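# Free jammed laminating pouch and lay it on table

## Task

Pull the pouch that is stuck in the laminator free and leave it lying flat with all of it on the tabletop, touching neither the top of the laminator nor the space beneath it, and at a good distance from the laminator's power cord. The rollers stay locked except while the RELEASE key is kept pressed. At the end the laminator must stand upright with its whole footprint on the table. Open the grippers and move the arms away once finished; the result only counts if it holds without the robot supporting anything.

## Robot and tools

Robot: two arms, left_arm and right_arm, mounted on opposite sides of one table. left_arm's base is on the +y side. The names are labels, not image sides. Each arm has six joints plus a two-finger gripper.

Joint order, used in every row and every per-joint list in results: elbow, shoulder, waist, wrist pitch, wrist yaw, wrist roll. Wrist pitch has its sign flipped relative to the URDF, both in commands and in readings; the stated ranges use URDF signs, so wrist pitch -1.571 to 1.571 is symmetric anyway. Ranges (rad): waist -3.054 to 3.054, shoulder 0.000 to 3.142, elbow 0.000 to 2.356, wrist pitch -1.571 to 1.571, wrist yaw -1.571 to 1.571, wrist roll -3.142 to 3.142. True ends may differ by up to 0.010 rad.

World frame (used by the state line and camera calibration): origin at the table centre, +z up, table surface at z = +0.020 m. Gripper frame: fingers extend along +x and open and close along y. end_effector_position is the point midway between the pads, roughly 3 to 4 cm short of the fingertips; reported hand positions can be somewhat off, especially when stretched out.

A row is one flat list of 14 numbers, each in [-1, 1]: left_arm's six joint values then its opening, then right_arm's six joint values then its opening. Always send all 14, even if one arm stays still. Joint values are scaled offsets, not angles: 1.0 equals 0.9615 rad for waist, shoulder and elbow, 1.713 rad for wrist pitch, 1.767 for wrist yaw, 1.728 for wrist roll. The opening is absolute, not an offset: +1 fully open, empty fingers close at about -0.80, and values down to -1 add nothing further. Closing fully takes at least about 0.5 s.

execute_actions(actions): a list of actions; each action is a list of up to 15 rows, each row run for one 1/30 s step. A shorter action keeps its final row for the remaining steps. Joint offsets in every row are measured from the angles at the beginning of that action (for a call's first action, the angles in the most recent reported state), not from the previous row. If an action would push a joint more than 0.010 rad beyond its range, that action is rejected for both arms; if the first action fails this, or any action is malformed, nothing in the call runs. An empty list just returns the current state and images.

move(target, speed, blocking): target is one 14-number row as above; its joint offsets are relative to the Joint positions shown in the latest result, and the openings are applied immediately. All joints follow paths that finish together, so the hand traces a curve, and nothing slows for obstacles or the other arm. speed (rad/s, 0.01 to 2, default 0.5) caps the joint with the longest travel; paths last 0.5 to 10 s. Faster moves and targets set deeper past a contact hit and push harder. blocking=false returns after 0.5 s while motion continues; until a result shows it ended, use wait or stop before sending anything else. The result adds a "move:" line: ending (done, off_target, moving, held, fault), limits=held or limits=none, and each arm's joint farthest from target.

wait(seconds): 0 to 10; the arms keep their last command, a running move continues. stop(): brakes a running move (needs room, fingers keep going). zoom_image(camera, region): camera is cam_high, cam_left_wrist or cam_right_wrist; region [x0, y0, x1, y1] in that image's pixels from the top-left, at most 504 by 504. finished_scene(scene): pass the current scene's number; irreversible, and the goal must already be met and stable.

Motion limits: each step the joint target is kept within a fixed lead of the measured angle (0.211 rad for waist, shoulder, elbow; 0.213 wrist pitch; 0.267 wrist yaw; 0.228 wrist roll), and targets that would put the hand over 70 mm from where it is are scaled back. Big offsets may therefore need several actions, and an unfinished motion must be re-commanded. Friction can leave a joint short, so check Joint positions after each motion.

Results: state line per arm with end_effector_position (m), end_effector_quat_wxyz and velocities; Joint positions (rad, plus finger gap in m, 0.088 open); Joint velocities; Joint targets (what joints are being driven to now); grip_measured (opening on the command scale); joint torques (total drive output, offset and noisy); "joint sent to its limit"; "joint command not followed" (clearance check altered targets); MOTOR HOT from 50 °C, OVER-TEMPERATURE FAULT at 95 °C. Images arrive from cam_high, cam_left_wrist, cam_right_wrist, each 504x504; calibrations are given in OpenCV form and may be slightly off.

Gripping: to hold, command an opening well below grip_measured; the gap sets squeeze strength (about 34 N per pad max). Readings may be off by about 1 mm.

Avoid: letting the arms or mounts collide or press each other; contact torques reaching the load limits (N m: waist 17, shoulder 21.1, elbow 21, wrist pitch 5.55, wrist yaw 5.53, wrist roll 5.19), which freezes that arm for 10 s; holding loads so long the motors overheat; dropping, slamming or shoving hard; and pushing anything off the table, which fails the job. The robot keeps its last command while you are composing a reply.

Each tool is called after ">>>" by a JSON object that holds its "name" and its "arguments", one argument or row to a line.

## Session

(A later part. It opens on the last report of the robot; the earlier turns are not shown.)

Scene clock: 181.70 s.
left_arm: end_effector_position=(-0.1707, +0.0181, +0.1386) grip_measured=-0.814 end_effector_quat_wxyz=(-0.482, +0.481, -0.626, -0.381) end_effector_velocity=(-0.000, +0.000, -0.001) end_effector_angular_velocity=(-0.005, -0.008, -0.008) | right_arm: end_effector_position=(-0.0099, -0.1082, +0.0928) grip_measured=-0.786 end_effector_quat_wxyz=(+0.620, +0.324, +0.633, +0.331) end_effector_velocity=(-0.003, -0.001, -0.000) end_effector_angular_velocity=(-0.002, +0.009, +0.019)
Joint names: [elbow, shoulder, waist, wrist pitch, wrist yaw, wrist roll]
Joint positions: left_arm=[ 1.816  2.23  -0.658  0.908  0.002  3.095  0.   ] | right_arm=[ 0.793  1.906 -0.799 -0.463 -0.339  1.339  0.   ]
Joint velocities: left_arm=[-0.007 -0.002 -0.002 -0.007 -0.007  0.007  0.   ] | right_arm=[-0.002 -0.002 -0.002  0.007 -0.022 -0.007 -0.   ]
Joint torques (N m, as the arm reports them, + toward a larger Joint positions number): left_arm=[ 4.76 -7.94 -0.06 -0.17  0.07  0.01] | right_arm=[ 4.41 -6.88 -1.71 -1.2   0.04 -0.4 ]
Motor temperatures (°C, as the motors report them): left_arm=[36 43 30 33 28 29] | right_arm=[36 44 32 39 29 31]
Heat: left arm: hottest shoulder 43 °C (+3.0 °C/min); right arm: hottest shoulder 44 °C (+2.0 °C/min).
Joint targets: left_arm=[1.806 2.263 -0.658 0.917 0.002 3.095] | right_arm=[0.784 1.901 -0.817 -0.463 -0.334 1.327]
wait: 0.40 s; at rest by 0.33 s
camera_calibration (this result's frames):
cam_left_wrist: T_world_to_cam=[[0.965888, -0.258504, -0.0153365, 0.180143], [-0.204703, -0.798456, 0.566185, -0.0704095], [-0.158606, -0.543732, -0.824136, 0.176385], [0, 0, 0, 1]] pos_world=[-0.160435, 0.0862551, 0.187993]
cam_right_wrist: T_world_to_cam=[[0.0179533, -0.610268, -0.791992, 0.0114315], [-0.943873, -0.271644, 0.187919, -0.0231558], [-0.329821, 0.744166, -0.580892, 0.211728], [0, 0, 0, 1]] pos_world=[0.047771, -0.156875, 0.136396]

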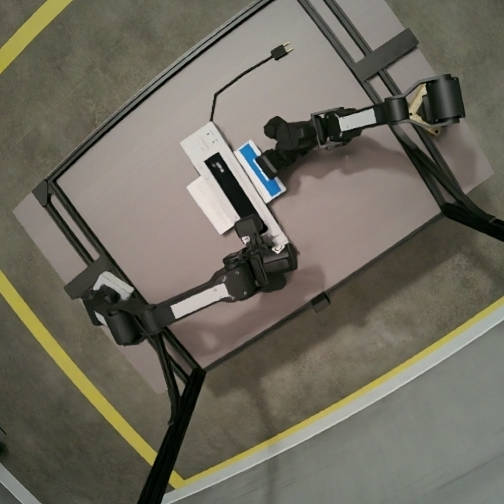

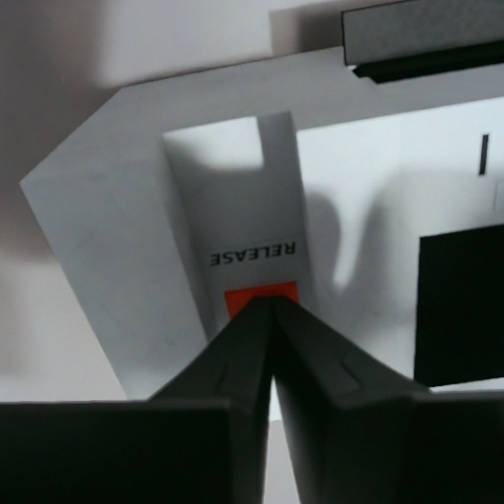

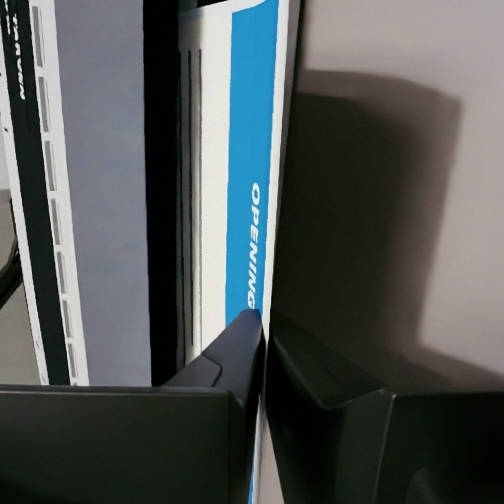

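>>> {"name": "execute_actions", "arguments": {
  "actions": [
    [[-0.0104,0.0343,0,0.005,0,0,-0.9,-0.016,-0.010,-0.010,-0.001,-0.001,-0.006,-1],[-0.0104,0.0343,0,0.005,0,0,-0.9,-0.024,-0.015,-0.012,-0.002,-0.002,-0.007,-1],[-0.0104,0.0343,0,0.005,0,0,-0.9,-0.031,-0.021,-0.014,-0.003,-0.003,-0.0075,-1],[-0.0104,0.0343,0,0.005,0,0,-0.9,-0.039,-0.026,-0.0165,-0.004,-0.004,-0.008,-1],[-0.0104,0.0343,0,0.005,0,0,-0.9,-0.046,-0.031,-0.019,-0.005,-0.005,-0.009,-1],[-0.0104,0.0343,0,0.005,0,0,-0.9,-0.053,-0.036,-0.021,-0.006,-0.0055,-0.010,-1],[-0.0104,0.0343,0,0.005,0,0,-0.9,-0.061,-0.041,-0.023,-0.007,-0.0065,-0.011,-1],[-0.0104,0.0343,0,0.005,0,0,-0.9,-0.068,-0.047,-0.025,-0.008,-0.007,-0.012,-1],[-0.0104,0.0343,0,0.005,0,0,-0.9,-0.076,-0.052,-0.027,-0.009,-0.008,-0.0125,-1],[-0.0104,0.0343,0,0.005,0,0,-0.9,-0.083,-0.057,-0.029,-0.0095,-0.009,-0.013,-1],[-0.0104,0.0343,0,0.005,0,0,-0.9,-0.090,-0.062,-0.0315,-0.0105,-0.010,-0.014,-1],[-0.0104,0.0343,0,0.005,0,0,-0.9,-0.098,-0.067,-0.034,-0.0114,-0.011,-0.015,-1],[-0.0104,0.0343,0,0.005,0,0,-0.9,-0.105,-0.073,-0.036,-0.0124,-0.012,-0.016,-1],[-0.0104,0.0343,0,0.005,0,0,-0.9,-0.113,-0.078,-0.038,-0.0133,-0.013,-0.017,-1],[-0.0104,0.0343,0,0.005,0,0,-0.9,-0.120,-0.083,-0.040,-0.0143,-0.014,-0.0175,-1]],
    [[-0.0104,0.0343,0,0.005,0,0,-0.9,-0.038,-0.025,-0.014,-0.003,-0.002,-0.007,-1],[-0.0104,0.0343,0,0.005,0,0,-0.9,-0.046,-0.030,-0.016,-0.004,-0.003,-0.008,-1],[-0.0104,0.0343,0,0.005,0,0,-0.9,-0.053,-0.036,-0.018,-0.005,-0.004,-0.0085,-1],[-0.0104,0.0343,0,0.005,0,0,-0.9,-0.061,-0.041,-0.0205,-0.006,-0.005,-0.009,-1],[-0.0104,0.0343,0,0.005,0,0,-0.9,-0.068,-0.046,-0.023,-0.007,-0.006,-0.010,-1],[-0.0104,0.0343,0,0.005,0,0,-0.9,-0.075,-0.051,-0.025,-0.008,-0.0065,-0.011,-1],[-0.0104,0.0343,0,0.005,0,0,-0.9,-0.083,-0.056,-0.027,-0.009,-0.0075,-0.012,-1],[-0.0104,0.0343,0,0.005,0,0,-0.9,-0.090,-0.062,-0.029,-0.010,-0.008,-0.013,-1],[-0.0104,0.0343,0,0.005,0,0,-0.9,-0.098,-0.067,-0.031,-0.011,-0.009,-0.0135,-1],[-0.0104,0.0343,0,0.005,0,0,-0.9,-0.105,-0.072,-0.033,-0.0115,-0.010,-0.014,-1],[-0.0104,0.0343,0,0.005,0,0,-0.9,-0.112,-0.077,-0.0355,-0.0125,-0.011,-0.015,-1],[-0.0104,0.0343,0,0.005,0,0,-0.9,-0.120,-0.082,-0.038,-0.0134,-0.012,-0.016,-1],[-0.0104,0.0343,0,0.005,0,0,-0.9,-0.127,-0.088,-0.040,-0.0144,-0.013,-0.017,-1],[-0.0104,0.0343,0,0.005,0,0,-0.9,-0.135,-0.093,-0.042,-0.0153,-0.014,-0.018,-1],[-0.0104,0.0343,0,0.005,0,0,-0.9,-0.142,-0.098,-0.044,-0.0163,-0.015,-0.0185,-1]],
    [[-0.0104,0.0343,0,0.005,0,0,-0.9,-0.038,-0.025,-0.014,-0.003,-0.002,-0.007,-1],[-0.0104,0.0343,0,0.005,0,0,-0.9,-0.046,-0.030,-0.016,-0.004,-0.003,-0.008,-1],[-0.0104,0.0343,0,0.005,0,0,-0.9,-0.053,-0.036,-0.018,-0.005,-0.004,-0.0085,-1],[-0.0104,0.0343,0,0.005,0,0,-0.9,-0.061,-0.041,-0.0205,-0.006,-0.005,-0.009,-1],[-0.0104,0.0343,0,0.005,0,0,-0.9,-0.068,-0.046,-0.023,-0.007,-0.006,-0.010,-1],[-0.0104,0.0343,0,0.005,0,0,-0.9,-0.075,-0.051,-0.025,-0.008,-0.0065,-0.011,-1],[-0.0104,0.0343,0,0.005,0,0,-0.9,-0.083,-0.056,-0.027,-0.009,-0.0075,-0.012,-1],[-0.0104,0.0343,0,0.005,0,0,-0.9,-0.090,-0.062,-0.029,-0.010,-0.008,-0.013,-1],[-0.0104,0.0343,0,0.005,0,0,-0.9,-0.098,-0.067,-0.031,-0.011,-0.009,-0.0135,-1],[-0.0104,0.0343,0,0.005,0,0,-0.9,-0.105,-0.072,-0.033,-0.0115,-0.010,-0.014,-1],[-0.0104,0.0343,0,0.005,0,0,-0.9,-0.112,-0.077,-0.0355,-0.0125,-0.011,-0.015,-1],[-0.0104,0.0343,0,0.005,0,0,-0.9,-0.120,-0.082,-0.038,-0.0134,-0.012,-0.016,-1],[-0.0104,0.0343,0,0.005,0,0,-0.9,-0.127,-0.088,-0.040,-0.0144,-0.013,-0.017,-1],[-0.0104,0.0343,0,0.005,0,0,-0.9,-0.135,-0.093,-0.042,-0.0153,-0.014,-0.018,-1],[-0.0104,0.0343,0,0.005,0,0,-0.9,-0.142,-0.098,-0.044,-0.0163,-0.015,-0.0185,-1]]
  ]
}}

>>> {"name": "wait", "arguments": {
  "seconds": 0.4
}}

Scene clock: 202.73 s.
left_arm: end_effector_position=(-0.1707, +0.0180, +0.1384) grip_measured=-0.814 end_effector_quat_wxyz=(-0.482, +0.481, -0.626, -0.381) end_effector_velocity=(-0.001, +0.005, +0.001) end_effector_angular_velocity=(+0.015, -0.010, +0.002) | right_arm: end_effector_position=(-0.0163, -0.1834, +0.0925) grip_measured=-0.786 end_effector_quat_wxyz=(+0.618, +0.328, +0.632, +0.334) end_effector_velocity=(-0.006, -0.021, +0.038) end_effector_angular_velocity=(+0.125, -0.046, +0.006)
Joint names: [elbow, shoulder, waist, wrist pitch, wrist yaw, wrist roll]
Joint positions: left_arm=[ 1.816  2.231 -0.658  0.908  0.001  3.095  0.   ] | right_arm=[ 0.496  1.698 -0.891 -0.541 -0.416  1.282  0.001]
Joint velocities: left_arm=[-0.002 -0.007 -0.007  0.022 -0.007 -0.007  0.   ] | right_arm=[-0.129 -0.193 -0.027 -0.066 -0.037 -0.007  0.001]
Joint torques (N m, as the arm reports them, + toward a larger Joint positions number): left_arm=[ 4.69 -7.98 -0.01 -0.16  0.07  0.01] | right_arm=[ 2.24 -5.23 -0.42 -0.68  0.02 -0.33]
Motor temperatures (°C, as the motors report them): left_arm=[36 41 30 33 28 29] | right_arm=[35 45 32 40 29 31]
Heat: left arm: hottest shoulder 41 °C (-3.0 °C/min); right arm: hottest shoulder 45 °C (+3.0 °C/min).
Joint targets: left_arm=[1.806 2.263 -0.658 0.916 0.001 3.095] | right_arm=[0.460 1.679 -0.899 -0.538 -0.415 1.271]
camera_calibration (this result's frames):
cam_left_wrist: T_world_to_cam=[[0.965918, -0.258415, -0.014967, 0.180038], [-0.204829, -0.798414, 0.566198, -0.0703988], [-0.158264, -0.543835, -0.824133, 0.17628], [0, 0, 0, 1]] pos_world=[-0.160423, 0.0861845, 0.187833]
cam_right_wrist: T_world_to_cam=[[0.0173442, -0.601793, -0.798464, -0.0324677], [-0.943633, -0.273855, 0.185904, -0.0498192], [-0.330539, 0.750232, -0.572622, 0.265692], [0, 0, 0, 1]] pos_world=[0.0413737, -0.232513, 0.135479]

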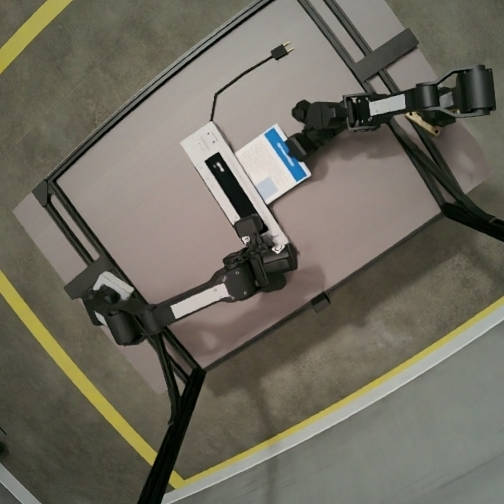

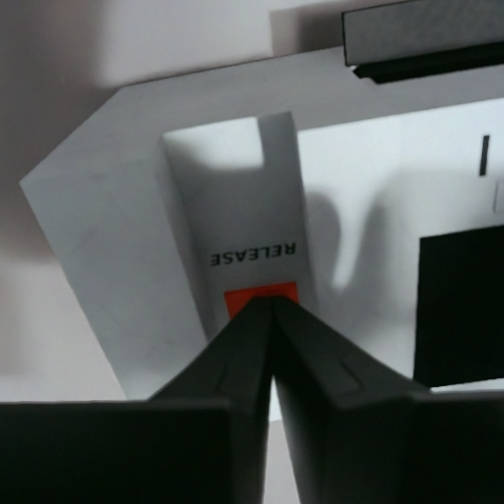

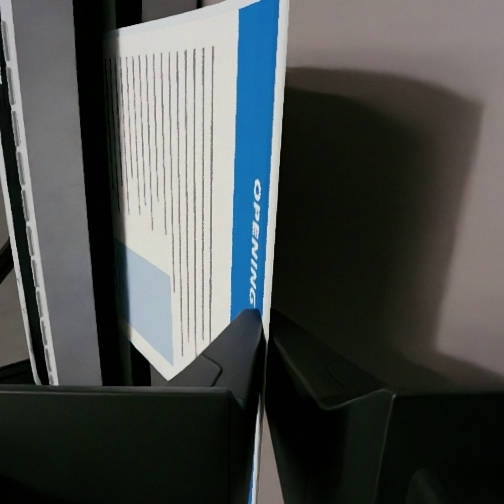

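Scene clock: 203.13 s.
left_arm: end_effector_position=(-0.1707, +0.0180, +0.1384) grip_measured=-0.814 end_effector_quat_wxyz=(-0.482, +0.481, -0.626, -0.381) end_effector_velocity=(+0.002, -0.000, +0.004) end_effector_angular_velocity=(-0.008, -0.018, +0.010) | right_arm: end_effector_position=(-0.0168, -0.1844, +0.0955) grip_measured=-0.784 end_effector_quat_wxyz=(+0.617, +0.330, +0.629, +0.338) end_effector_velocity=(-0.000, -0.004, -0.003) end_effector_angular_velocity=(-0.017, +0.008, +0.003)
Joint names: [elbow, shoulder, waist, wrist pitch, wrist yaw, wrist roll]
Joint positions: left_arm=[ 1.816  2.231 -0.658  0.908  0.001  3.095  0.   ] | right_arm=[ 0.488  1.685 -0.893 -0.547 -0.418  1.282  0.001]
Joint velocities: left_arm=[ 0.002 -0.007 -0.002  0.007 -0.022 -0.007  0.   ] | right_arm=[-0.002 -0.002 -0.007  0.022 -0.007 -0.007  0.   ]
Joint torques (N m, as the arm reports them, + toward a larger Joint positions number): left_arm=[ 4.7  -7.95 -0.05 -0.15  0.07  0.  ] | right_arm=[ 2.08 -5.33 -0.56 -0.54 -0.03 -0.41]
Motor temperatures (°C, as the motors report them): left_arm=[36 41 30 33 28 29] | right_arm=[35 45 32 40 29 31]
Heat: left arm: hottest shoulder 41 °C (-4.1 °C/min); right arm: hottest shoulder 45 °C (+3.0 °C/min).
Joint targets: left_arm=[1.806 2.263 -0.658 0.917 0.001 3.095] | right_arm=[0.460 1.679 -0.899 -0.538 -0.415 1.271]
wait: 0.40 s; at rest by 0.30 s
camera_calibration (this result's frames):
cam_left_wrist: T_world_to_cam=[[0.965918, -0.258415, -0.014967, 0.180038], [-0.204829, -0.798414, 0.566198, -0.0703988], [-0.158264, -0.543835, -0.824133, 0.17628], [0, 0, 0, 1]] pos_world=[-0.160423, 0.0861845, 0.187833]
cam_right_wrist: T_world_to_cam=[[0.0208833, -0.593412, -0.804628, -0.0284788], [-0.944164, -0.276394, 0.179335, -0.0509353], [-0.328814, 0.755956, -0.56605, 0.268522], [0, 0, 0, 1]] pos_world=[0.0407973, -0.233969, 0.138217]

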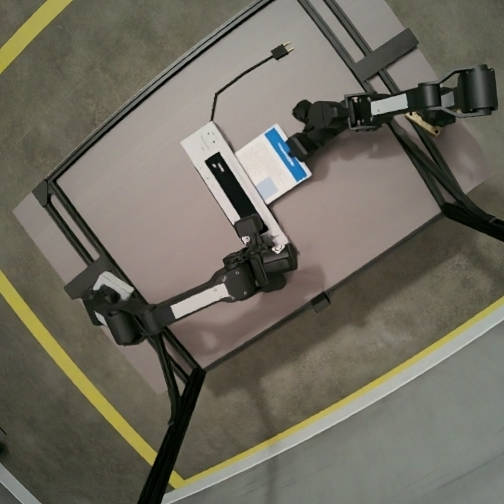

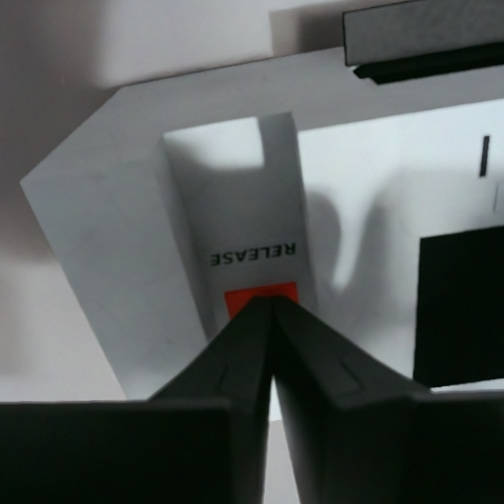

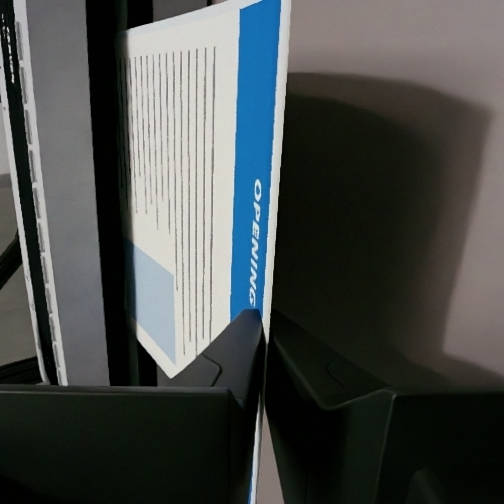

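>>> {"name": "zoom_image", "arguments": {
  "camera": "cam_high",
  "region": [170, 90, 350, 270]
}}

>>> {"name": "zoom_image", "arguments": {
  "camera": "cam_right_wrist",
  "region": [0, 0, 300, 400]
}}

Region (170, 90, 350, 270) of cam_high's 504x504 image, scaled by 2.800, with more detail than that image has.

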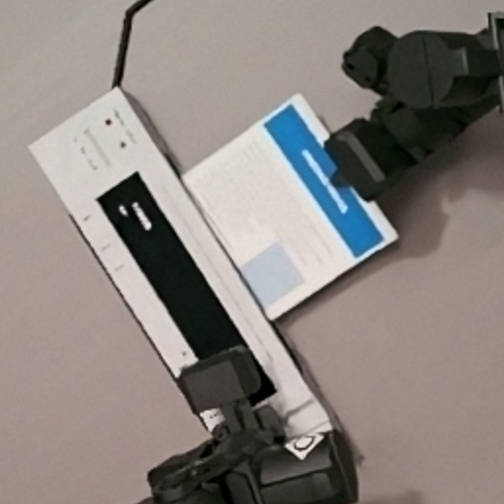

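Region (0, 0, 300, 400) of cam_right_wrist's 504x504 image, scaled by 1.260, with more detail than that image has; it fills the left 378 columns of this view, and the rest is white.

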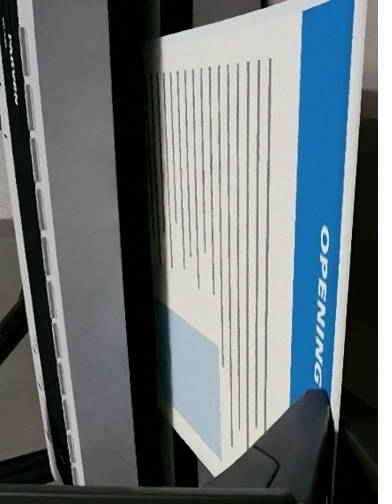

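>>> {"name": "execute_actions", "arguments": {
  "actions": []
}}

Scene clock: 207.73 s.
left_arm: end_effector_position=(-0.1707, +0.0180, +0.1384) grip_measured=-0.814 end_effector_quat_wxyz=(-0.482, +0.481, -0.626, -0.380) end_effector_velocity=(+0.002, -0.002, +0.001) end_effector_angular_velocity=(-0.009, -0.003, +0.011) | right_arm: end_effector_position=(-0.0162, -0.1922, +0.0886) grip_measured=-0.787 end_effector_quat_wxyz=(+0.620, +0.326, +0.634, +0.328) end_effector_velocity=(-0.002, +0.001, +0.003) end_effector_angular_velocity=(+0.013, +0.004, +0.004)
Joint names: [elbow, shoulder, waist, wrist pitch, wrist yaw, wrist roll]
Joint positions: left_arm=[ 1.816  2.231 -0.658  0.908  0.001  3.095  0.   ] | right_arm=[ 0.469  1.684 -0.904 -0.539 -0.418  1.275  0.   ]
Joint velocities: left_arm=[-0.002 -0.002  0.002 -0.007 -0.007 -0.007  0.   ] | right_arm=[-0.002 -0.007  0.002 -0.007 -0.007  0.007  0.   ]
Joint torques (N m, as the arm reports them, + toward a larger Joint positions number): left_arm=[ 4.72 -8.   -0.05 -0.14  0.07  0.02] | right_arm=[ 4.07 -5.17  0.51 -1.17 -0.05 -0.19]
Motor temperatures (°C, as the motors report them): left_arm=[36 41 30 33 28 29] | right_arm=[35 44 32 40 29 31]
Heat: left arm: hottest shoulder 41 °C (-4.0 °C/min); right arm: hottest shoulder 44 °C (+2.0 °C/min).
Joint targets: left_arm=[1.806 2.263 -0.658 0.917 0.001 3.095] | right_arm=[0.460 1.679 -0.899 -0.538 -0.415 1.271]
camera_calibration (this result's frames):
cam_left_wrist: T_world_to_cam=[[0.965824, -0.258773, -0.0148733, 0.180015], [-0.205175, -0.798322, 0.566202, -0.07046], [-0.158391, -0.5438, -0.824132, 0.176258], [0, 0, 0, 1]] pos_world=[-0.160402, 0.0861821, 0.187832]
cam_right_wrist: T_world_to_cam=[[0.0113142, -0.612036, -0.790749, -0.0435959], [-0.945089, -0.264851, 0.19147, -0.0502309], [-0.326617, 0.745162, -0.581425, 0.269995], [0, 0, 0, 1]] pos_world=[0.0412055, -0.241176, 0.132126]

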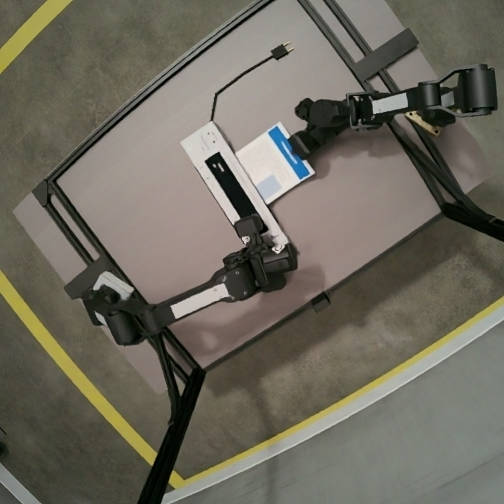

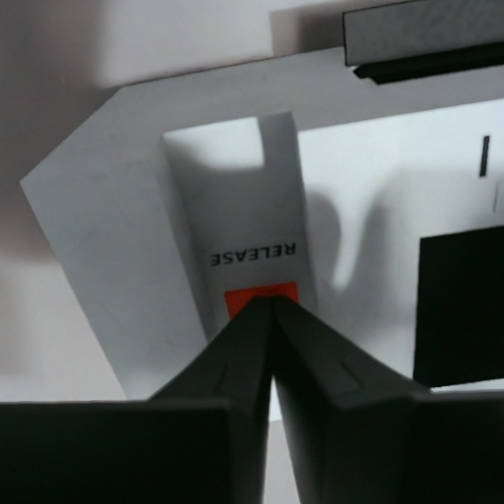

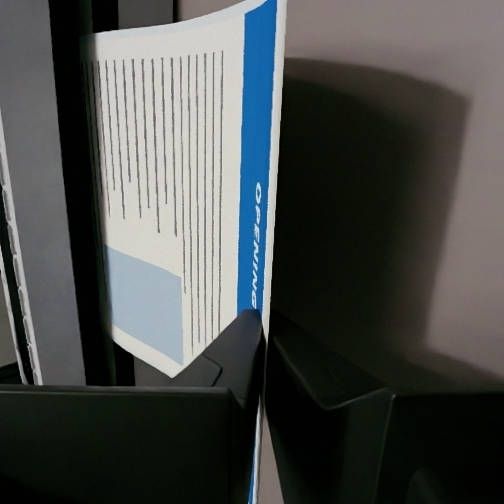

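>>> {"name": "execute_actions", "arguments": {
  "actions": [
    [[-0.0104,0.0343,0,0.005,0,0,-0.9,-0.008,-0.011,-0.001,0.008,0.001,-0.004,-1],[-0.0104,0.0343,0,0.005,0,0,-0.9,-0.007,-0.018,-0.002,0.016,0.002,-0.006,-1],[-0.0104,0.0343,0,0.005,0,0,-0.9,-0.006,-0.024,-0.003,0.024,0.003,-0.008,-1],[-0.0104,0.0343,0,0.005,0,0,-0.9,-0.004,-0.031,-0.004,0.032,0.004,-0.011,-1],[-0.0104,0.0343,0,0.005,0,0,-0.9,-0.003,-0.037,-0.005,0.040,0.005,-0.013,-1],[-0.0104,0.0343,0,0.005,0,0,-0.9,-0.002,-0.044,-0.006,0.048,0.006,-0.015,-1],[-0.0104,0.0343,0,0.005,0,0,-0.9,0.000,-0.050,-0.007,0.056,0.007,-0.017,-1],[-0.0104,0.0343,0,0.005,0,0,-0.9,0.002,-0.057,-0.008,0.064,0.008,-0.019,-1],[-0.0104,0.0343,0,0.005,0,0,-0.9,0.003,-0.063,-0.009,0.072,0.009,-0.021,-1],[-0.0104,0.0343,0,0.005,0,0,-0.9,0.005,-0.069,-0.010,0.080,0.010,-0.023,-1],[-0.0104,0.0343,0,0.005,0,0,-0.9,0.006,-0.076,-0.011,0.088,0.011,-0.025,-1],[-0.0104,0.0343,0,0.005,0,0,-0.9,0.008,-0.082,-0.012,0.096,0.012,-0.028,-1],[-0.0104,0.0343,0,0.005,0,0,-0.9,0.009,-0.089,-0.013,0.104,0.012,-0.030,-1],[-0.0104,0.0343,0,0.005,0,0,-0.9,0.011,-0.095,-0.015,0.112,0.013,-0.032,-1],[-0.0104,0.0343,0,0.005,0,0,-0.9,0.012,-0.102,-0.017,0.120,0.014,-0.034,-1]],
    [[-0.0104,0.0343,0,0.005,0,0,-0.9,0.009,-0.028,-0.009,0.023,0.003,-0.008,-1],[-0.0104,0.0343,0,0.005,0,0,-0.9,0.010,-0.035,-0.010,0.031,0.004,-0.010,-1],[-0.0104,0.0343,0,0.005,0,0,-0.9,0.011,-0.041,-0.011,0.039,0.005,-0.012,-1],[-0.0104,0.0343,0,0.005,0,0,-0.9,0.012,-0.048,-0.012,0.047,0.006,-0.015,-1],[-0.0104,0.0343,0,0.005,0,0,-0.9,0.013,-0.054,-0.013,0.055,0.007,-0.017,-1],[-0.0104,0.0343,0,0.005,0,0,-0.9,0.014,-0.061,-0.014,0.063,0.007,-0.019,-1],[-0.0104,0.0343,0,0.005,0,0,-0.9,0.015,-0.067,-0.015,0.071,0.008,-0.021,-1],[-0.0104,0.0343,0,0.005,0,0,-0.9,0.016,-0.074,-0.016,0.079,0.009,-0.023,-1],[-0.0104,0.0343,0,0.005,0,0,-0.9,0.017,-0.080,-0.017,0.087,0.010,-0.025,-1],[-0.0104,0.0343,0,0.005,0,0,-0.9,0.018,-0.086,-0.018,0.095,0.011,-0.027,-1],[-0.0104,0.0343,0,0.005,0,0,-0.9,0.019,-0.093,-0.019,0.103,0.012,-0.029,-1],[-0.0104,0.0343,0,0.005,0,0,-0.9,0.020,-0.099,-0.020,0.111,0.013,-0.032,-1],[-0.0104,0.0343,0,0.005,0,0,-0.9,0.021,-0.106,-0.021,0.119,0.013,-0.034,-1],[-0.0104,0.0343,0,0.005,0,0,-0.9,0.022,-0.112,-0.022,0.127,0.014,-0.036,-1],[-0.0104,0.0343,0,0.005,0,0,-0.9,0.023,-0.119,-0.023,0.135,0.015,-0.038,-1]]
  ]
}}

>>> {"name": "wait", "arguments": {
  "seconds": 0.4
}}

Scene clock: 232.57 s.
left_arm: end_effector_position=(-0.1707, +0.0180, +0.1384) grip_measured=-0.814 end_effector_quat_wxyz=(-0.482, +0.480, -0.626, -0.380) end_effector_velocity=(+0.002, -0.002, +0.001) end_effector_angular_velocity=(-0.010, -0.006, -0.003) | right_arm: end_effector_position=(-0.0176, -0.2240, +0.0932) grip_measured=-0.787 end_effector_quat_wxyz=(+0.648, +0.271, +0.656, +0.277) end_effector_velocity=(-0.009, -0.041, +0.009) end_effector_angular_velocity=(-0.178, +0.006, +0.031)
Joint names: [elbow, shoulder, waist, wrist pitch, wrist yaw, wrist roll]
Joint positions: left_arm=[ 1.816  2.231 -0.658  0.908  0.002  3.096  0.   ] | right_arm=[ 0.495  1.517 -0.93  -0.17  -0.378  1.183  0.   ]
Joint velocities: left_arm=[-0.002 -0.002  0.002 -0.007 -0.007  0.007  0.   ] | right_arm=[ 0.027 -0.193 -0.032  0.418  0.022 -0.11   0.   ]
Joint torques (N m, as the arm reports them, + toward a larger Joint positions number): left_arm=[ 4.74 -7.96 -0.03 -0.15  0.06 -0.01] | right_arm=[ 6.77 -4.91 -0.22 -0.86 -0.05 -0.07]
Motor temperatures (°C, as the motors report them): left_arm=[36 40 30 33 28 29] | right_arm=[35 43 32 40 29 31]
Heat: left arm: hottest shoulder 40 °C (-4.0 °C/min); right arm: hottest shoulder 43 °C (-1.0 °C/min).
Joint targets: left_arm=[1.806 2.263 -0.658 0.916 0.002 3.096] | right_arm=[0.506 1.493 -0.935 -0.135 -0.372 1.171]
camera_calibration (this result's frames):
cam_left_wrist: T_world_to_cam=[[0.9657, -0.259219, -0.0151492, 0.180098], [-0.205395, -0.798273, 0.566192, -0.0704951], [-0.158861, -0.54366, -0.824134, 0.176176], [0, 0, 0, 1]] pos_world=[-0.160412, 0.0861901, 0.187834]
cam_right_wrist: T_world_to_cam=[[0.0215976, -0.733978, -0.67883, -0.0969609], [-0.946065, -0.234543, 0.223497, -0.057072], [-0.323257, 0.63739, -0.699456, 0.28284], [0, 0, 0, 1]] pos_world=[0.0395303, -0.264833, 0.14477]

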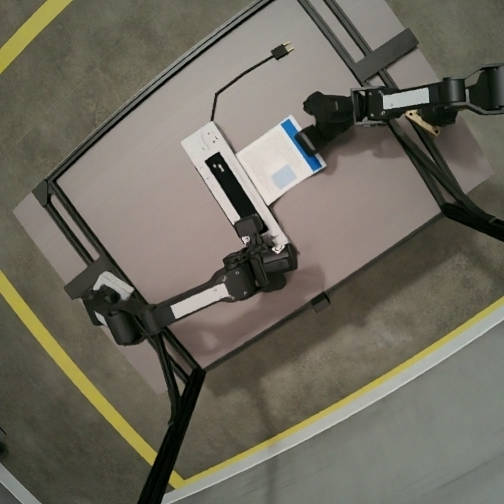

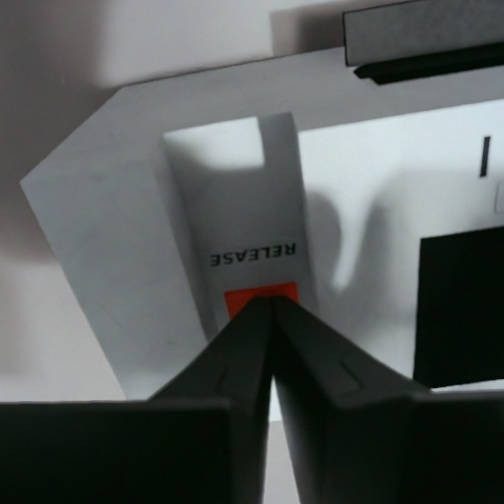

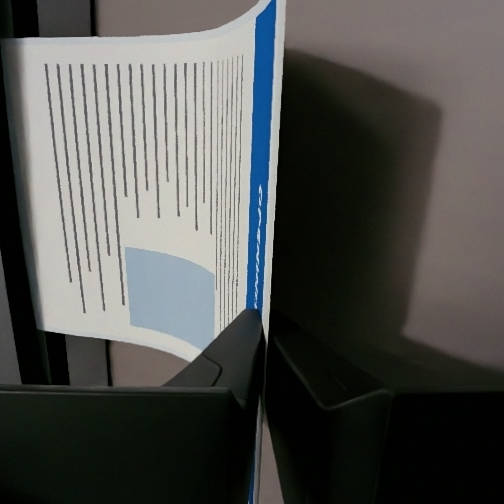

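Scene clock: 232.97 s.
left_arm: end_effector_position=(-0.1708, +0.0180, +0.1384) grip_measured=-0.814 end_effector_quat_wxyz=(-0.482, +0.481, -0.626, -0.380) end_effector_velocity=(+0.001, +0.002, -0.000) end_effector_angular_velocity=(+0.005, -0.007, +0.006) | right_arm: end_effector_position=(-0.0180, -0.2272, +0.0940) grip_measured=-0.787 end_effector_quat_wxyz=(+0.650, +0.266, +0.658, +0.273) end_effector_velocity=(-0.003, -0.005, -0.004) end_effector_angular_velocity=(-0.020, +0.013, +0.007)
Joint names: [elbow, shoulder, waist, wrist pitch, wrist yaw, wrist roll]
Joint positions: left_arm=[ 1.816  2.231 -0.658  0.907  0.002  3.096  0.   ] | right_arm=[ 0.497  1.501 -0.932 -0.138 -0.374  1.174  0.   ]
Joint velocities: left_arm=[-0.002 -0.002 -0.002  0.007 -0.007 -0.007  0.   ] | right_arm=[-0.007 -0.002 -0.002  0.022 -0.007 -0.007 -0.   ]
Joint torques (N m, as the arm reports them, + toward a larger Joint positions number): left_arm=[ 4.75 -7.99 -0.04 -0.18  0.05  0.02] | right_arm=[ 6.75 -4.87 -0.23 -0.85 -0.1  -0.09]
Motor temperatures (°C, as the motors report them): left_arm=[35 40 30 33 28 29] | right_arm=[35 43 32 40 29 31]
Heat: left arm: hottest shoulder 40 °C (-4.0 °C/min); right arm: hottest shoulder 43 °C (-1.0 °C/min).
Joint targets: left_arm=[1.806 2.263 -0.658 0.916 0.002 3.096] | right_arm=[0.506 1.493 -0.935 -0.135 -0.372 1.171]
wait: 0.40 s; no rest
camera_calibration (this result's frames):
cam_left_wrist: T_world_to_cam=[[0.965698, -0.259225, -0.0151619, 0.180102], [-0.205332, -0.798066, 0.566506, -0.0706096], [-0.158953, -0.543961, -0.823918, 0.176107], [0, 0, 0, 1]] pos_world=[-0.16043, 0.0861309, 0.187829]
cam_right_wrist: T_world_to_cam=[[0.0232512, -0.743302, -0.668552, -0.101806], [-0.946073, -0.232498, 0.22559, -0.0580853], [-0.323119, 0.627254, -0.708623, 0.283867], [0, 0, 0, 1]] pos_world=[0.039137, -0.267234, 0.146196]

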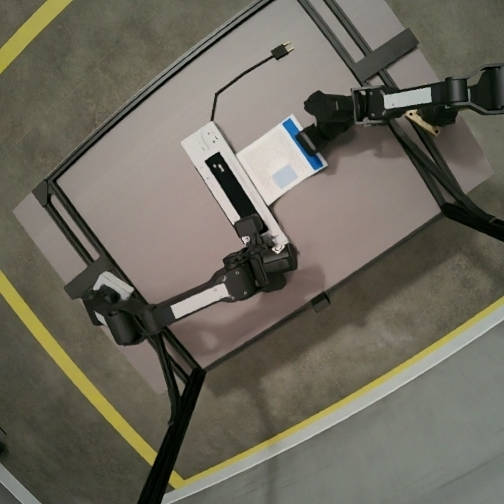

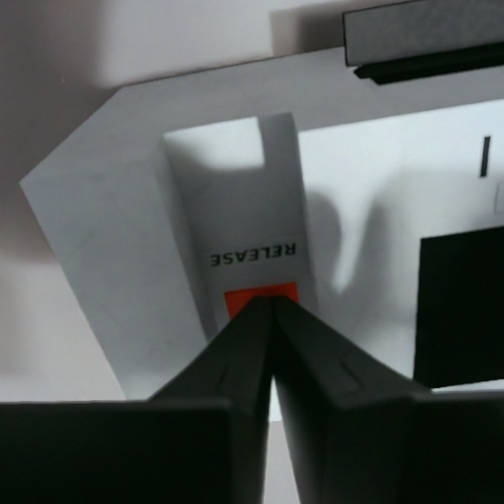

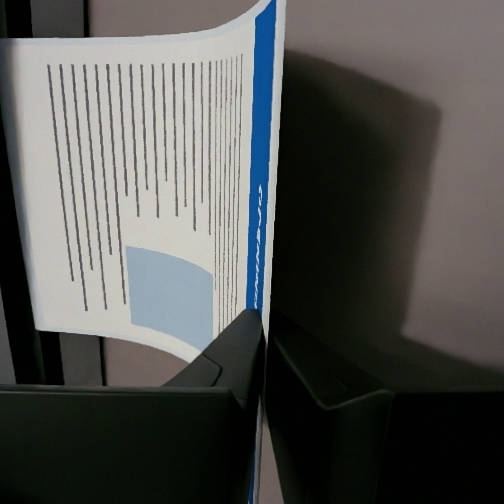

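>>> {"name": "move", "arguments": {
  "target": [-0.75,-1.0,0,0,0,0,-0.9,0.090,-0.0135,0.026,0.221,0.080,-0.050,-1],
  "speed": 0.7
}}

Scene clock: 244.00 s.
left_arm: end_effector_position=(-0.1167, +0.1954, +0.2617) grip_measured=-0.814 end_effector_quat_wxyz=(-0.402, +0.519, -0.682, -0.323) end_effector_velocity=(+0.000, -0.001, +0.001) end_effector_angular_velocity=(-0.010, -0.007, -0.005) | right_arm: end_effector_position=(-0.0243, -0.2637, +0.0746) grip_measured=-0.786 end_effector_quat_wxyz=(+0.683, +0.159, +0.690, +0.179) end_effector_velocity=(-0.003, -0.000, +0.001) end_effector_angular_velocity=(+0.008, +0.009, +0.026)
Joint names: [elbow, shoulder, waist, wrist pitch, wrist yaw, wrist roll]
Joint positions: left_arm=[ 1.106  1.281 -0.658  0.908  0.002  3.096  0.   ] | right_arm=[ 0.58   1.493 -0.91   0.236 -0.241  1.093  0.   ]
Joint velocities: left_arm=[-0.002 -0.002 -0.002 -0.007 -0.007  0.007  0.   ] | right_arm=[-0.002 -0.007 -0.002  0.007 -0.022 -0.022 -0.   ]
Joint torques (N m, as the arm reports them, + toward a larger Joint positions number): left_arm=[ 5.06 -6.58 -0.09 -1.09  0.06  0.  ] | right_arm=[ 6.12 -4.37  0.3  -0.17  0.15 -0.18]
Motor temperatures (°C, as the motors report them): left_arm=[35 40 30 33 28 29] | right_arm=[36 42 32 40 29 31]
Heat: left arm: hottest shoulder 40 °C (-3.0 °C/min); right arm: hottest shoulder 42 °C (-2.0 °C/min).
Joint targets: left_arm=[1.094 1.269 -0.658 0.908 0.002 3.096] | right_arm=[0.584 1.488 -0.907 0.241 -0.233 1.088]
move: off_target (left_arm); limits=none; left_arm: farthest joint: the shoulder, 0.012 radians from its target (0.961 radians at the start); right_arm: farthest joint: the wrist yaw, 0.008 radians from its target (0.141 radians at the start)
camera_calibration (this result's frames):
cam_left_wrist: T_world_to_cam=[[0.964381, -0.26355, -0.0225867, 0.178437], [-0.159585, -0.647794, 0.744913, -0.0584233], [-0.210953, -0.714775, -0.666779, 0.368964], [0, 0, 0, 1]] pos_world=[-0.10357, 0.272907, 0.293568]
cam_right_wrist: T_world_to_cam=[[0.0418991, -0.906794, -0.419488, -0.203073], [-0.944992, -0.172288, 0.278043, -0.0561543], [-0.3244, 0.384763, -0.864131, 0.238569], [0, 0, 0, 1]] pos_world=[0.0328352, -0.285613, 0.136582]

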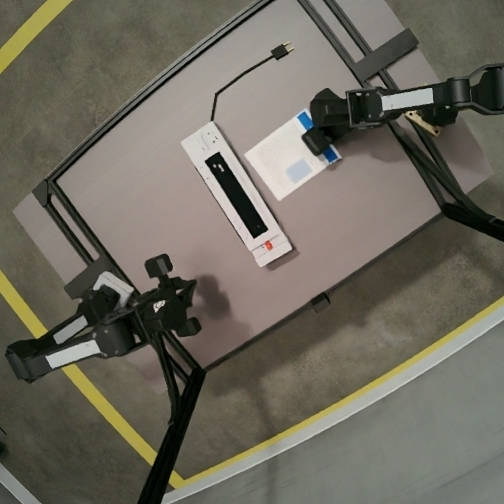

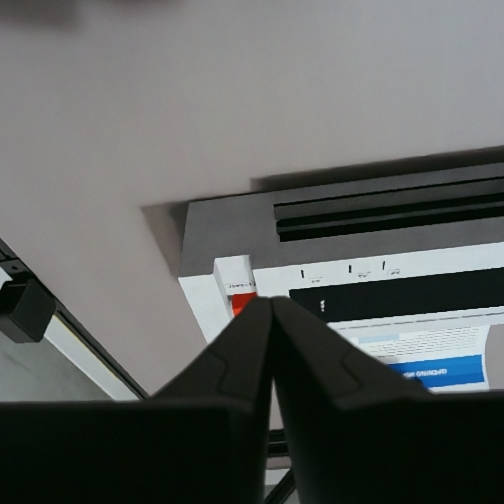

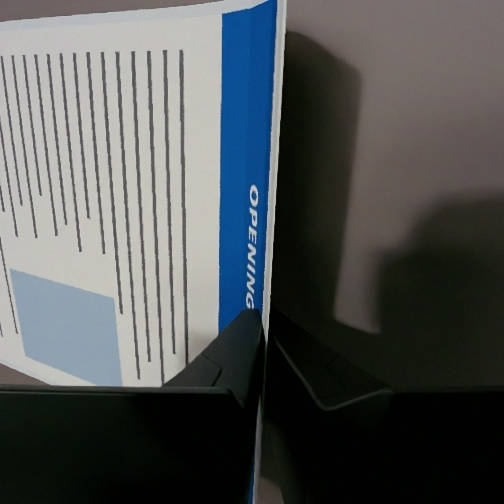

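>>> {"name": "zoom_image", "arguments": {
  "camera": "cam_high",
  "region": [190, 60, 400, 270]
}}

Region (190, 60, 400, 270) of cam_high's 504x504 image, scaled by 2.400, with more detail than that image has.

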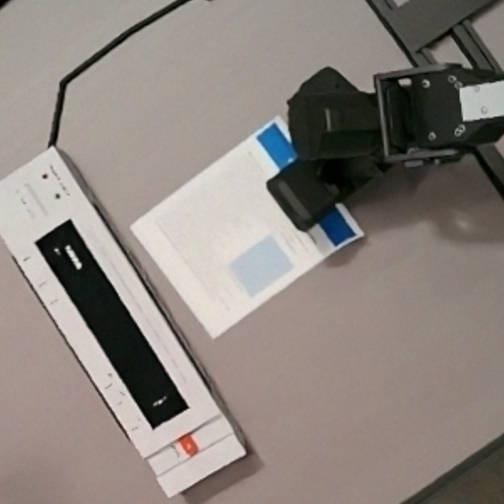

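>>> {"name": "execute_actions", "arguments": {
  "actions": [
    [[-0.012,-0.012,0,0,0,0,-0.9,0.004,0.004,0.003,0.003,0.004,-0.003,-1],[-0.012,-0.012,0,0,0,0,-0.9,0.004,0.009,0.003,0.003,0.004,-0.003,-1],[-0.012,-0.012,0,0,0,0,-0.9,0.004,0.014,0.003,0.003,0.004,-0.003,-1],[-0.012,-0.012,0,0,0,0,-0.9,0.004,0.019,0.003,0.003,0.004,-0.003,-1],[-0.012,-0.012,0,0,0,0,-0.9,0.004,0.024,0.003,0.003,0.004,-0.003,-1],[-0.012,-0.012,0,0,0,0,-0.9,0.004,0.029,0.003,0.003,0.004,-0.003,-1],[-0.012,-0.012,0,0,0,0,-0.9,0.004,0.034,0.003,0.003,0.004,-0.003,-1],[-0.012,-0.012,0,0,0,0,-0.9,0.004,0.039,0.003,0.003,0.004,-0.003,-1],[-0.012,-0.012,0,0,0,0,-0.9,0.004,0.043,0.003,0.003,0.004,-0.003,-1],[-0.012,-0.012,0,0,0,0,-0.9,0.004,0.046,0.003,0.003,0.004,-0.003,-1]],
    [[-0.012,-0.012,0,0,0,0,-0.9,0.004,0.008,0.003,0.003,0.004,-0.003,-0.79],[-0.012,-0.012,0,0,0,0,-0.9,0.004,0.008,0.003,0.003,0.004,-0.003,-0.76],[-0.012,-0.012,0,0,0,0,-0.9,0.004,0.008,0.003,0.003,0.004,-0.003,-0.73],[-0.012,-0.012,0,0,0,0,-0.9,0.004,0.008,0.003,0.003,0.004,-0.003,-0.70],[-0.012,-0.012,0,0,0,0,-0.9,0.004,0.008,0.003,0.003,0.004,-0.003,-0.67],[-0.012,-0.012,0,0,0,0,-0.9,0.004,0.008,0.003,0.003,0.004,-0.003,-0.64],[-0.012,-0.012,0,0,0,0,-0.9,0.004,0.008,0.003,0.003,0.004,-0.003,-0.61],[-0.012,-0.012,0,0,0,0,-0.9,0.004,0.008,0.003,0.003,0.004,-0.003,-0.58],[-0.012,-0.012,0,0,0,0,-0.9,0.004,0.008,0.003,0.003,0.004,-0.003,-0.55],[-0.012,-0.012,0,0,0,0,-0.9,0.004,0.008,0.003,0.003,0.004,-0.003,-0.52],[-0.012,-0.012,0,0,0,0,-0.9,0.004,0.008,0.003,0.003,0.004,-0.003,-0.49],[-0.012,-0.012,0,0,0,0,-0.9,0.004,0.008,0.003,0.003,0.004,-0.003,-0.46],[-0.012,-0.012,0,0,0,0,-0.9,0.004,0.008,0.003,0.003,0.004,-0.003,-0.43],[-0.012,-0.012,0,0,0,0,-0.9,0.004,0.008,0.003,0.003,0.004,-0.003,-0.40]]
  ]
}}

Scene clock: 250.13 s.
left_arm: end_effector_position=(-0.1167, +0.1954, +0.2618) grip_measured=-0.814 end_effector_quat_wxyz=(-0.402, +0.519, -0.682, -0.323) end_effector_velocity=(+0.001, +0.002, -0.001) end_effector_angular_velocity=(+0.006, -0.005, +0.007) | right_arm: end_effector_position=(-0.0246, -0.2659, +0.0670) grip_measured=-0.445 end_effector_quat_wxyz=(+0.682, +0.150, +0.696, +0.168) end_effector_velocity=(-0.000, -0.003, -0.002) end_effector_angular_velocity=(-0.007, +0.009, +0.002)
Joint names: [elbow, shoulder, waist, wrist pitch, wrist yaw, wrist roll]
Joint positions: left_arm=[ 1.106  1.281 -0.658  0.908  0.002  3.096  0.   ] | right_arm=[ 0.584  1.524 -0.91   0.239 -0.235  1.089  0.017]
Joint velocities: left_arm=[-0.002 -0.002 -0.002  0.007 -0.007 -0.007  0.   ] | right_arm=[-0.002  0.002 -0.007  0.007 -0.007 -0.007  0.031]
Joint torques (N m, as the arm reports them, + toward a larger Joint positions number): left_arm=[ 5.02 -6.73 -0.06 -1.03  0.06 -0.02] | right_arm=[ 5.85 -3.3   0.29 -0.42 -0.06 -0.1 ]
Motor temperatures (°C, as the motors report them): left_arm=[36 40 30 33 28 29] | right_arm=[36 42 32 39 29 31]
Heat: left arm: hottest shoulder 40 °C (-2.0 °C/min); right arm: hottest shoulder 42 °C (-2.0 °C/min).
Joint targets: left_arm=[1.094 1.269 -0.658 0.908 0.002 3.096] | right_arm=[0.587 1.530 -0.907 0.241 -0.233 1.087]
camera_calibration (this result's frames):
cam_left_wrist: T_world_to_cam=[[0.964379, -0.263558, -0.0225976, 0.178442], [-0.159503, -0.647522, 0.745167, -0.0585929], [-0.211027, -0.715019, -0.666495, 0.369021], [0, 0, 0, 1]] pos_world=[-0.103558, 0.272946, 0.293644]
cam_right_wrist: T_world_to_cam=[[0.0395774, -0.918483, -0.393476, -0.21306], [-0.942417, -0.165186, 0.290798, -0.0536595], [-0.332089, 0.35931, -0.872132, 0.226364], [0, 0, 0, 1]] pos_world=[0.0330357, -0.28589, 0.129189]

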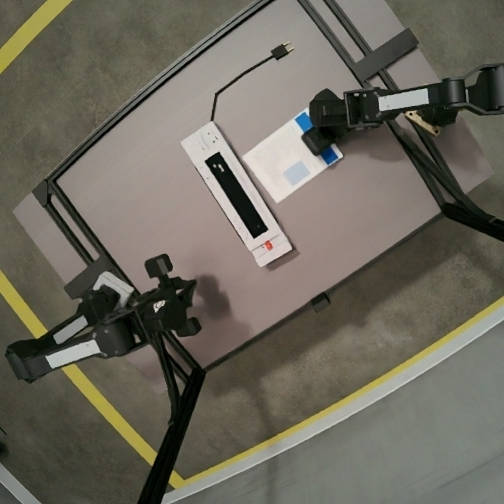

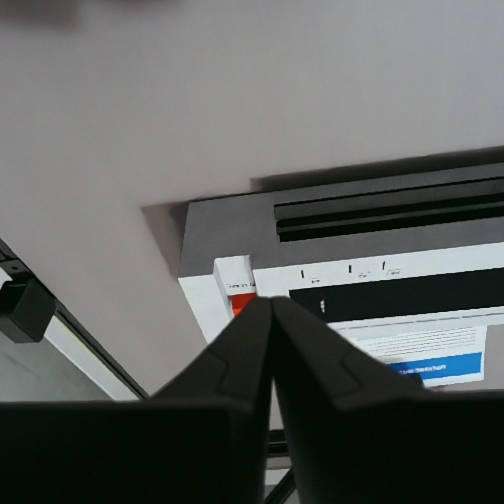

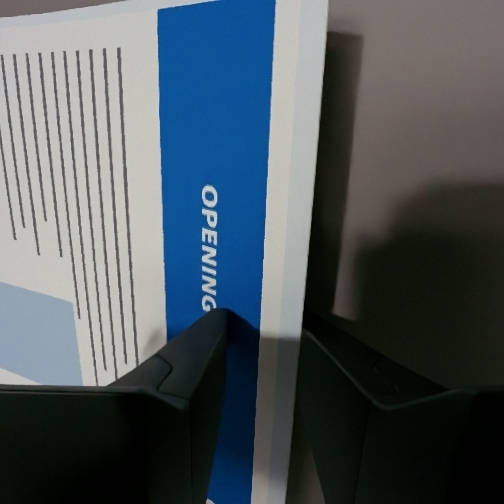

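>>> {"name": "move", "arguments": {
  "target": [-0.012,-0.012,0,0,0,0,-0.9,0.003,-0.215,0.003,0.117,0.001,-0.001,-0.35],
  "speed": 0.4
}}

Scene clock: 258.13 s.
left_arm: end_effector_position=(-0.1167, +0.1955, +0.2616) grip_measured=-0.814 end_effector_quat_wxyz=(-0.402, +0.519, -0.682, -0.323) end_effector_velocity=(+0.001, +0.002, +0.000) end_effector_angular_velocity=(+0.001, -0.004, +0.007) | right_arm: end_effector_position=(-0.0358, -0.2864, +0.1008) grip_measured=-0.350 end_effector_quat_wxyz=(+0.682, +0.150, +0.695, +0.169) end_effector_velocity=(-0.001, -0.000, +0.001) end_effector_angular_velocity=(+0.001, +0.004, +0.007)
Joint names: [elbow, shoulder, waist, wrist pitch, wrist yaw, wrist roll]
Joint positions: left_arm=[ 1.105  1.281 -0.658  0.908  0.002  3.096  0.   ] | right_arm=[ 0.584  1.324 -0.91   0.437 -0.235  1.089  0.022]
Joint velocities: left_arm=[-0.002 -0.007 -0.002  0.007 -0.007 -0.007  0.   ] | right_arm=[ 0.002 -0.002 -0.002  0.007 -0.007 -0.007 -0.   ]
Joint torques (N m, as the arm reports them, + toward a larger Joint positions number): left_arm=[ 5.03 -6.68 -0.05 -1.04  0.06  0.  ] | right_arm=[ 6.51 -3.99  0.31 -0.4  -0.06 -0.08]
Motor temperatures (°C, as the motors report them): left_arm=[36 39 30 33 28 29] | right_arm=[36 41 32 38 29 31]
Heat: left arm: hottest shoulder 39 °C (-2.0 °C/min); right arm: hottest shoulder 41 °C (-4.0 °C/min).
Joint targets: left_arm=[1.094 1.269 -0.658 0.908 0.002 3.096] | right_arm=[0.587 1.317 -0.907 0.439 -0.233 1.087]
move: off_target (left_arm); limits=none; left_arm: farthest joint: the shoulder, 0.011 radians from its target (0.011 radians at the start); right_arm: farthest joint: the shoulder, 0.007 radians from its target (0.207 radians at the start)
camera_calibration (this result's frames):
cam_left_wrist: T_world_to_cam=[[0.964381, -0.26355, -0.0225867, 0.178433], [-0.159585, -0.647794, 0.744913, -0.0583375], [-0.210953, -0.714775, -0.666779, 0.369016], [0, 0, 0, 1]] pos_world=[-0.103542, 0.272999, 0.293539]
cam_right_wrist: T_world_to_cam=[[0.0397817, -0.91816, -0.394207, -0.217994], [-0.942691, -0.16529, 0.28985, -0.0773758], [-0.331287, 0.360085, -0.872117, 0.25974], [0, 0, 0, 1]] pos_world=[0.0217792, -0.306472, 0.163016]

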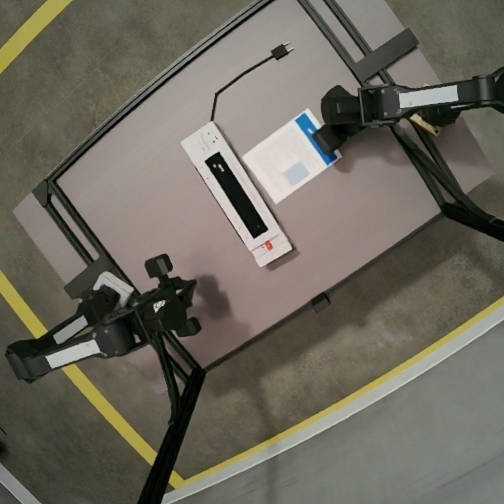

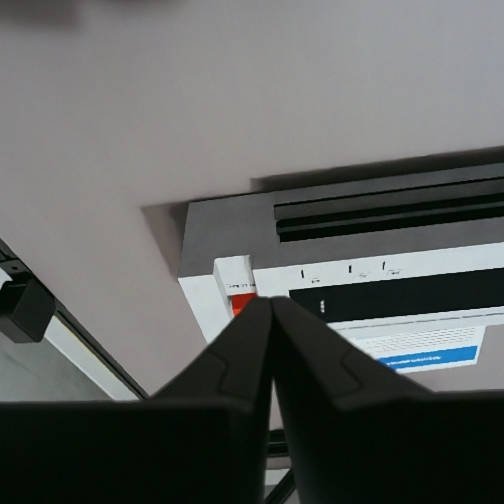

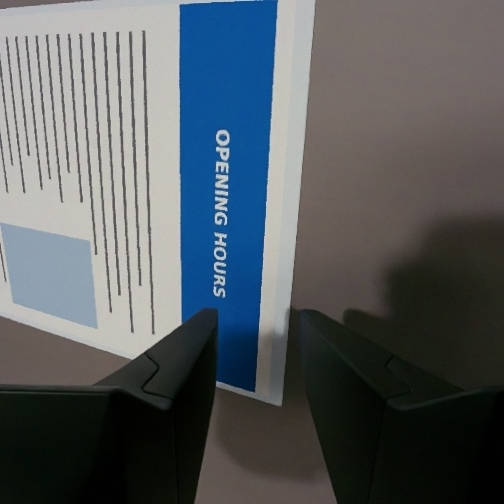

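The pouch is flat on the table. Lift the right arm clear, then verify the gap from the laminator.

>>> {"name": "move", "arguments": {
  "target": [-0.012,-0.012,0,0,0,0,-0.9,0.33,-0.34,0.25,0.095,0.001,-0.001,-0.35],
  "speed": 0.7
}}

>>> {"name": "zoom_image", "arguments": {
  "camera": "cam_high",
  "region": [170, 30, 400, 280]
}}

Scene clock: 260.50 s.
left_arm: end_effector_position=(-0.1167, +0.1955, +0.2616) grip_measured=-0.814 end_effector_quat_wxyz=(-0.402, +0.519, -0.682, -0.323) end_effector_velocity=(-0.002, -0.001, +0.001) end_effector_angular_velocity=(-0.004, +0.012, +0.001) | right_arm: end_effector_position=(-0.0876, -0.2408, +0.2810) grip_measured=-0.350 end_effector_quat_wxyz=(+0.668, +0.198, +0.592, +0.406) end_effector_velocity=(-0.003, -0.003, -0.001) end_effector_angular_velocity=(-0.013, +0.013, +0.019)
Joint names: [elbow, shoulder, waist, wrist pitch, wrist yaw, wrist roll]
Joint positions: left_arm=[ 1.105  1.281 -0.658  0.908  0.002  3.096  0.   ] | right_arm=[ 0.894  1.    -0.672  0.598 -0.234  1.089  0.022]
Joint velocities: left_arm=[ 0.002  0.002 -0.002 -0.007  0.007 -0.007  0.   ] | right_arm=[ 0.002 -0.002 -0.002  0.022 -0.022 -0.007 -0.   ]
Joint torques (N m, as the arm reports them, + toward a larger Joint positions number): left_arm=[ 5.04 -6.62 -0.01 -1.04  0.07  0.  ] | right_arm=[ 8.19 -2.62  0.25 -1.14 -0.05 -0.1 ]
Motor temperatures (°C, as the motors report them): left_arm=[36 39 30 33 28 29] | right_arm=[36 41 32 38 29 31]
Heat: left arm: hottest shoulder 39 °C (-2.0 °C/min); right arm: hottest shoulder 41 °C (-4.0 °C/min).
Joint targets: left_arm=[1.094 1.269 -0.658 0.908 0.002 3.096] | right_arm=[0.901 0.997 -0.669 0.600 -0.233 1.087]
move: off_target (left_arm); limits=none; left_arm: farthest joint: the elbow, 0.012 radians from its target (0.012 radians at the start); right_arm: farthest joint: the elbow, 0.007 radians from its target (0.317 radians at the start)
camera_calibration (this result's frames):
cam_left_wrist: T_world_to_cam=[[0.964381, -0.26355, -0.0225867, 0.178433], [-0.159585, -0.647794, 0.744913, -0.0583375], [-0.210953, -0.714775, -0.666779, 0.369016], [0, 0, 0, 1]] pos_world=[-0.103542, 0.272999, 0.293539]
cam_right_wrist: T_world_to_cam=[[0.324332, -0.626364, -0.708856, 0.0805653], [-0.894861, -0.446084, -0.0152649, -0.148519], [-0.306648, 0.639278, -0.705188, 0.40578], [0, 0, 0, 1]] pos_world=[-0.0346021, -0.275195, 0.340993]

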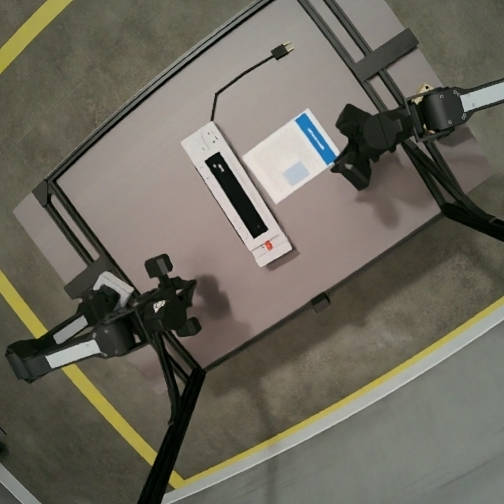

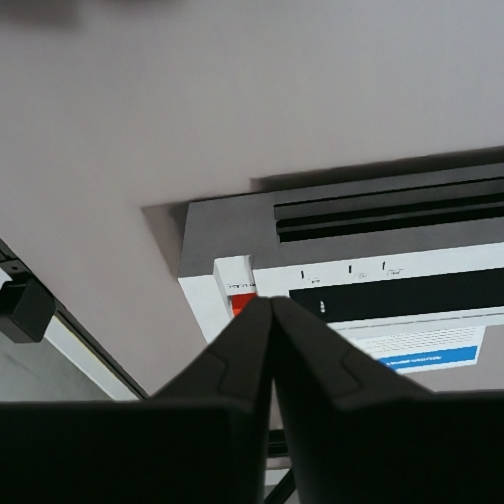

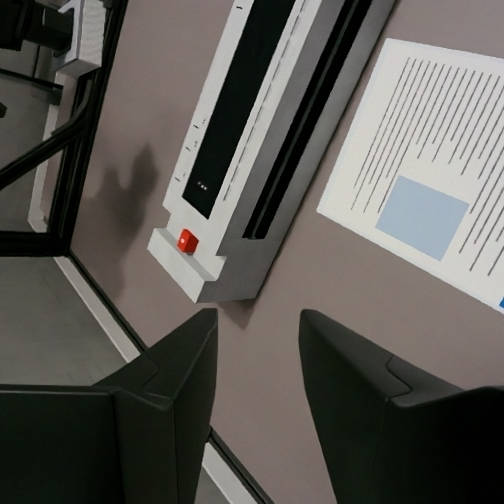

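Region (170, 30, 400, 280) of cam_high's 504x504 image, scaled by 2.016, with more detail than that image has; it fills the left 464 columns of this view, and the rest is white.

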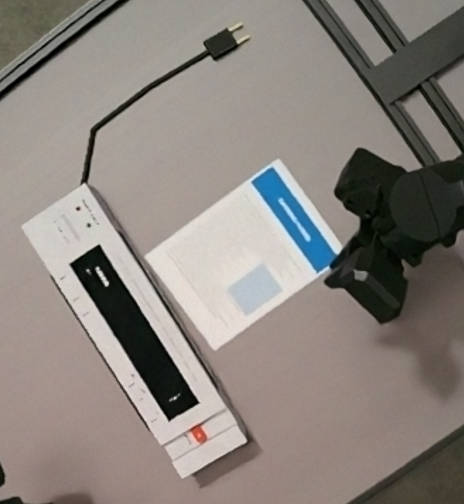

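>>> {"name": "zoom_image", "arguments": {
  "camera": "cam_right_wrist",
  "region": [240, 0, 440, 260]
}}

Region (240, 0, 440, 260) of cam_right_wrist's 504x504 image, scaled by 1.938, with more detail than that image has; it fills the left 388 columns of this view, and the rest is white.

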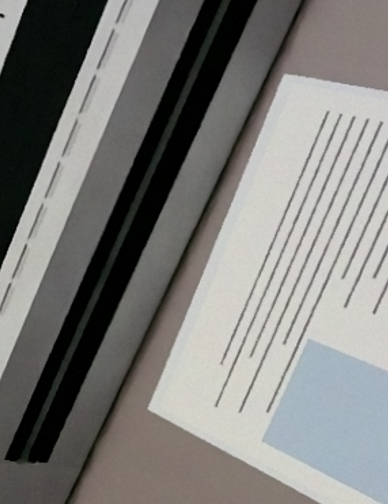

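>>> {"name": "finished_scene", "arguments": {
  "scene": 1
}}

The scene is finished: the task was done.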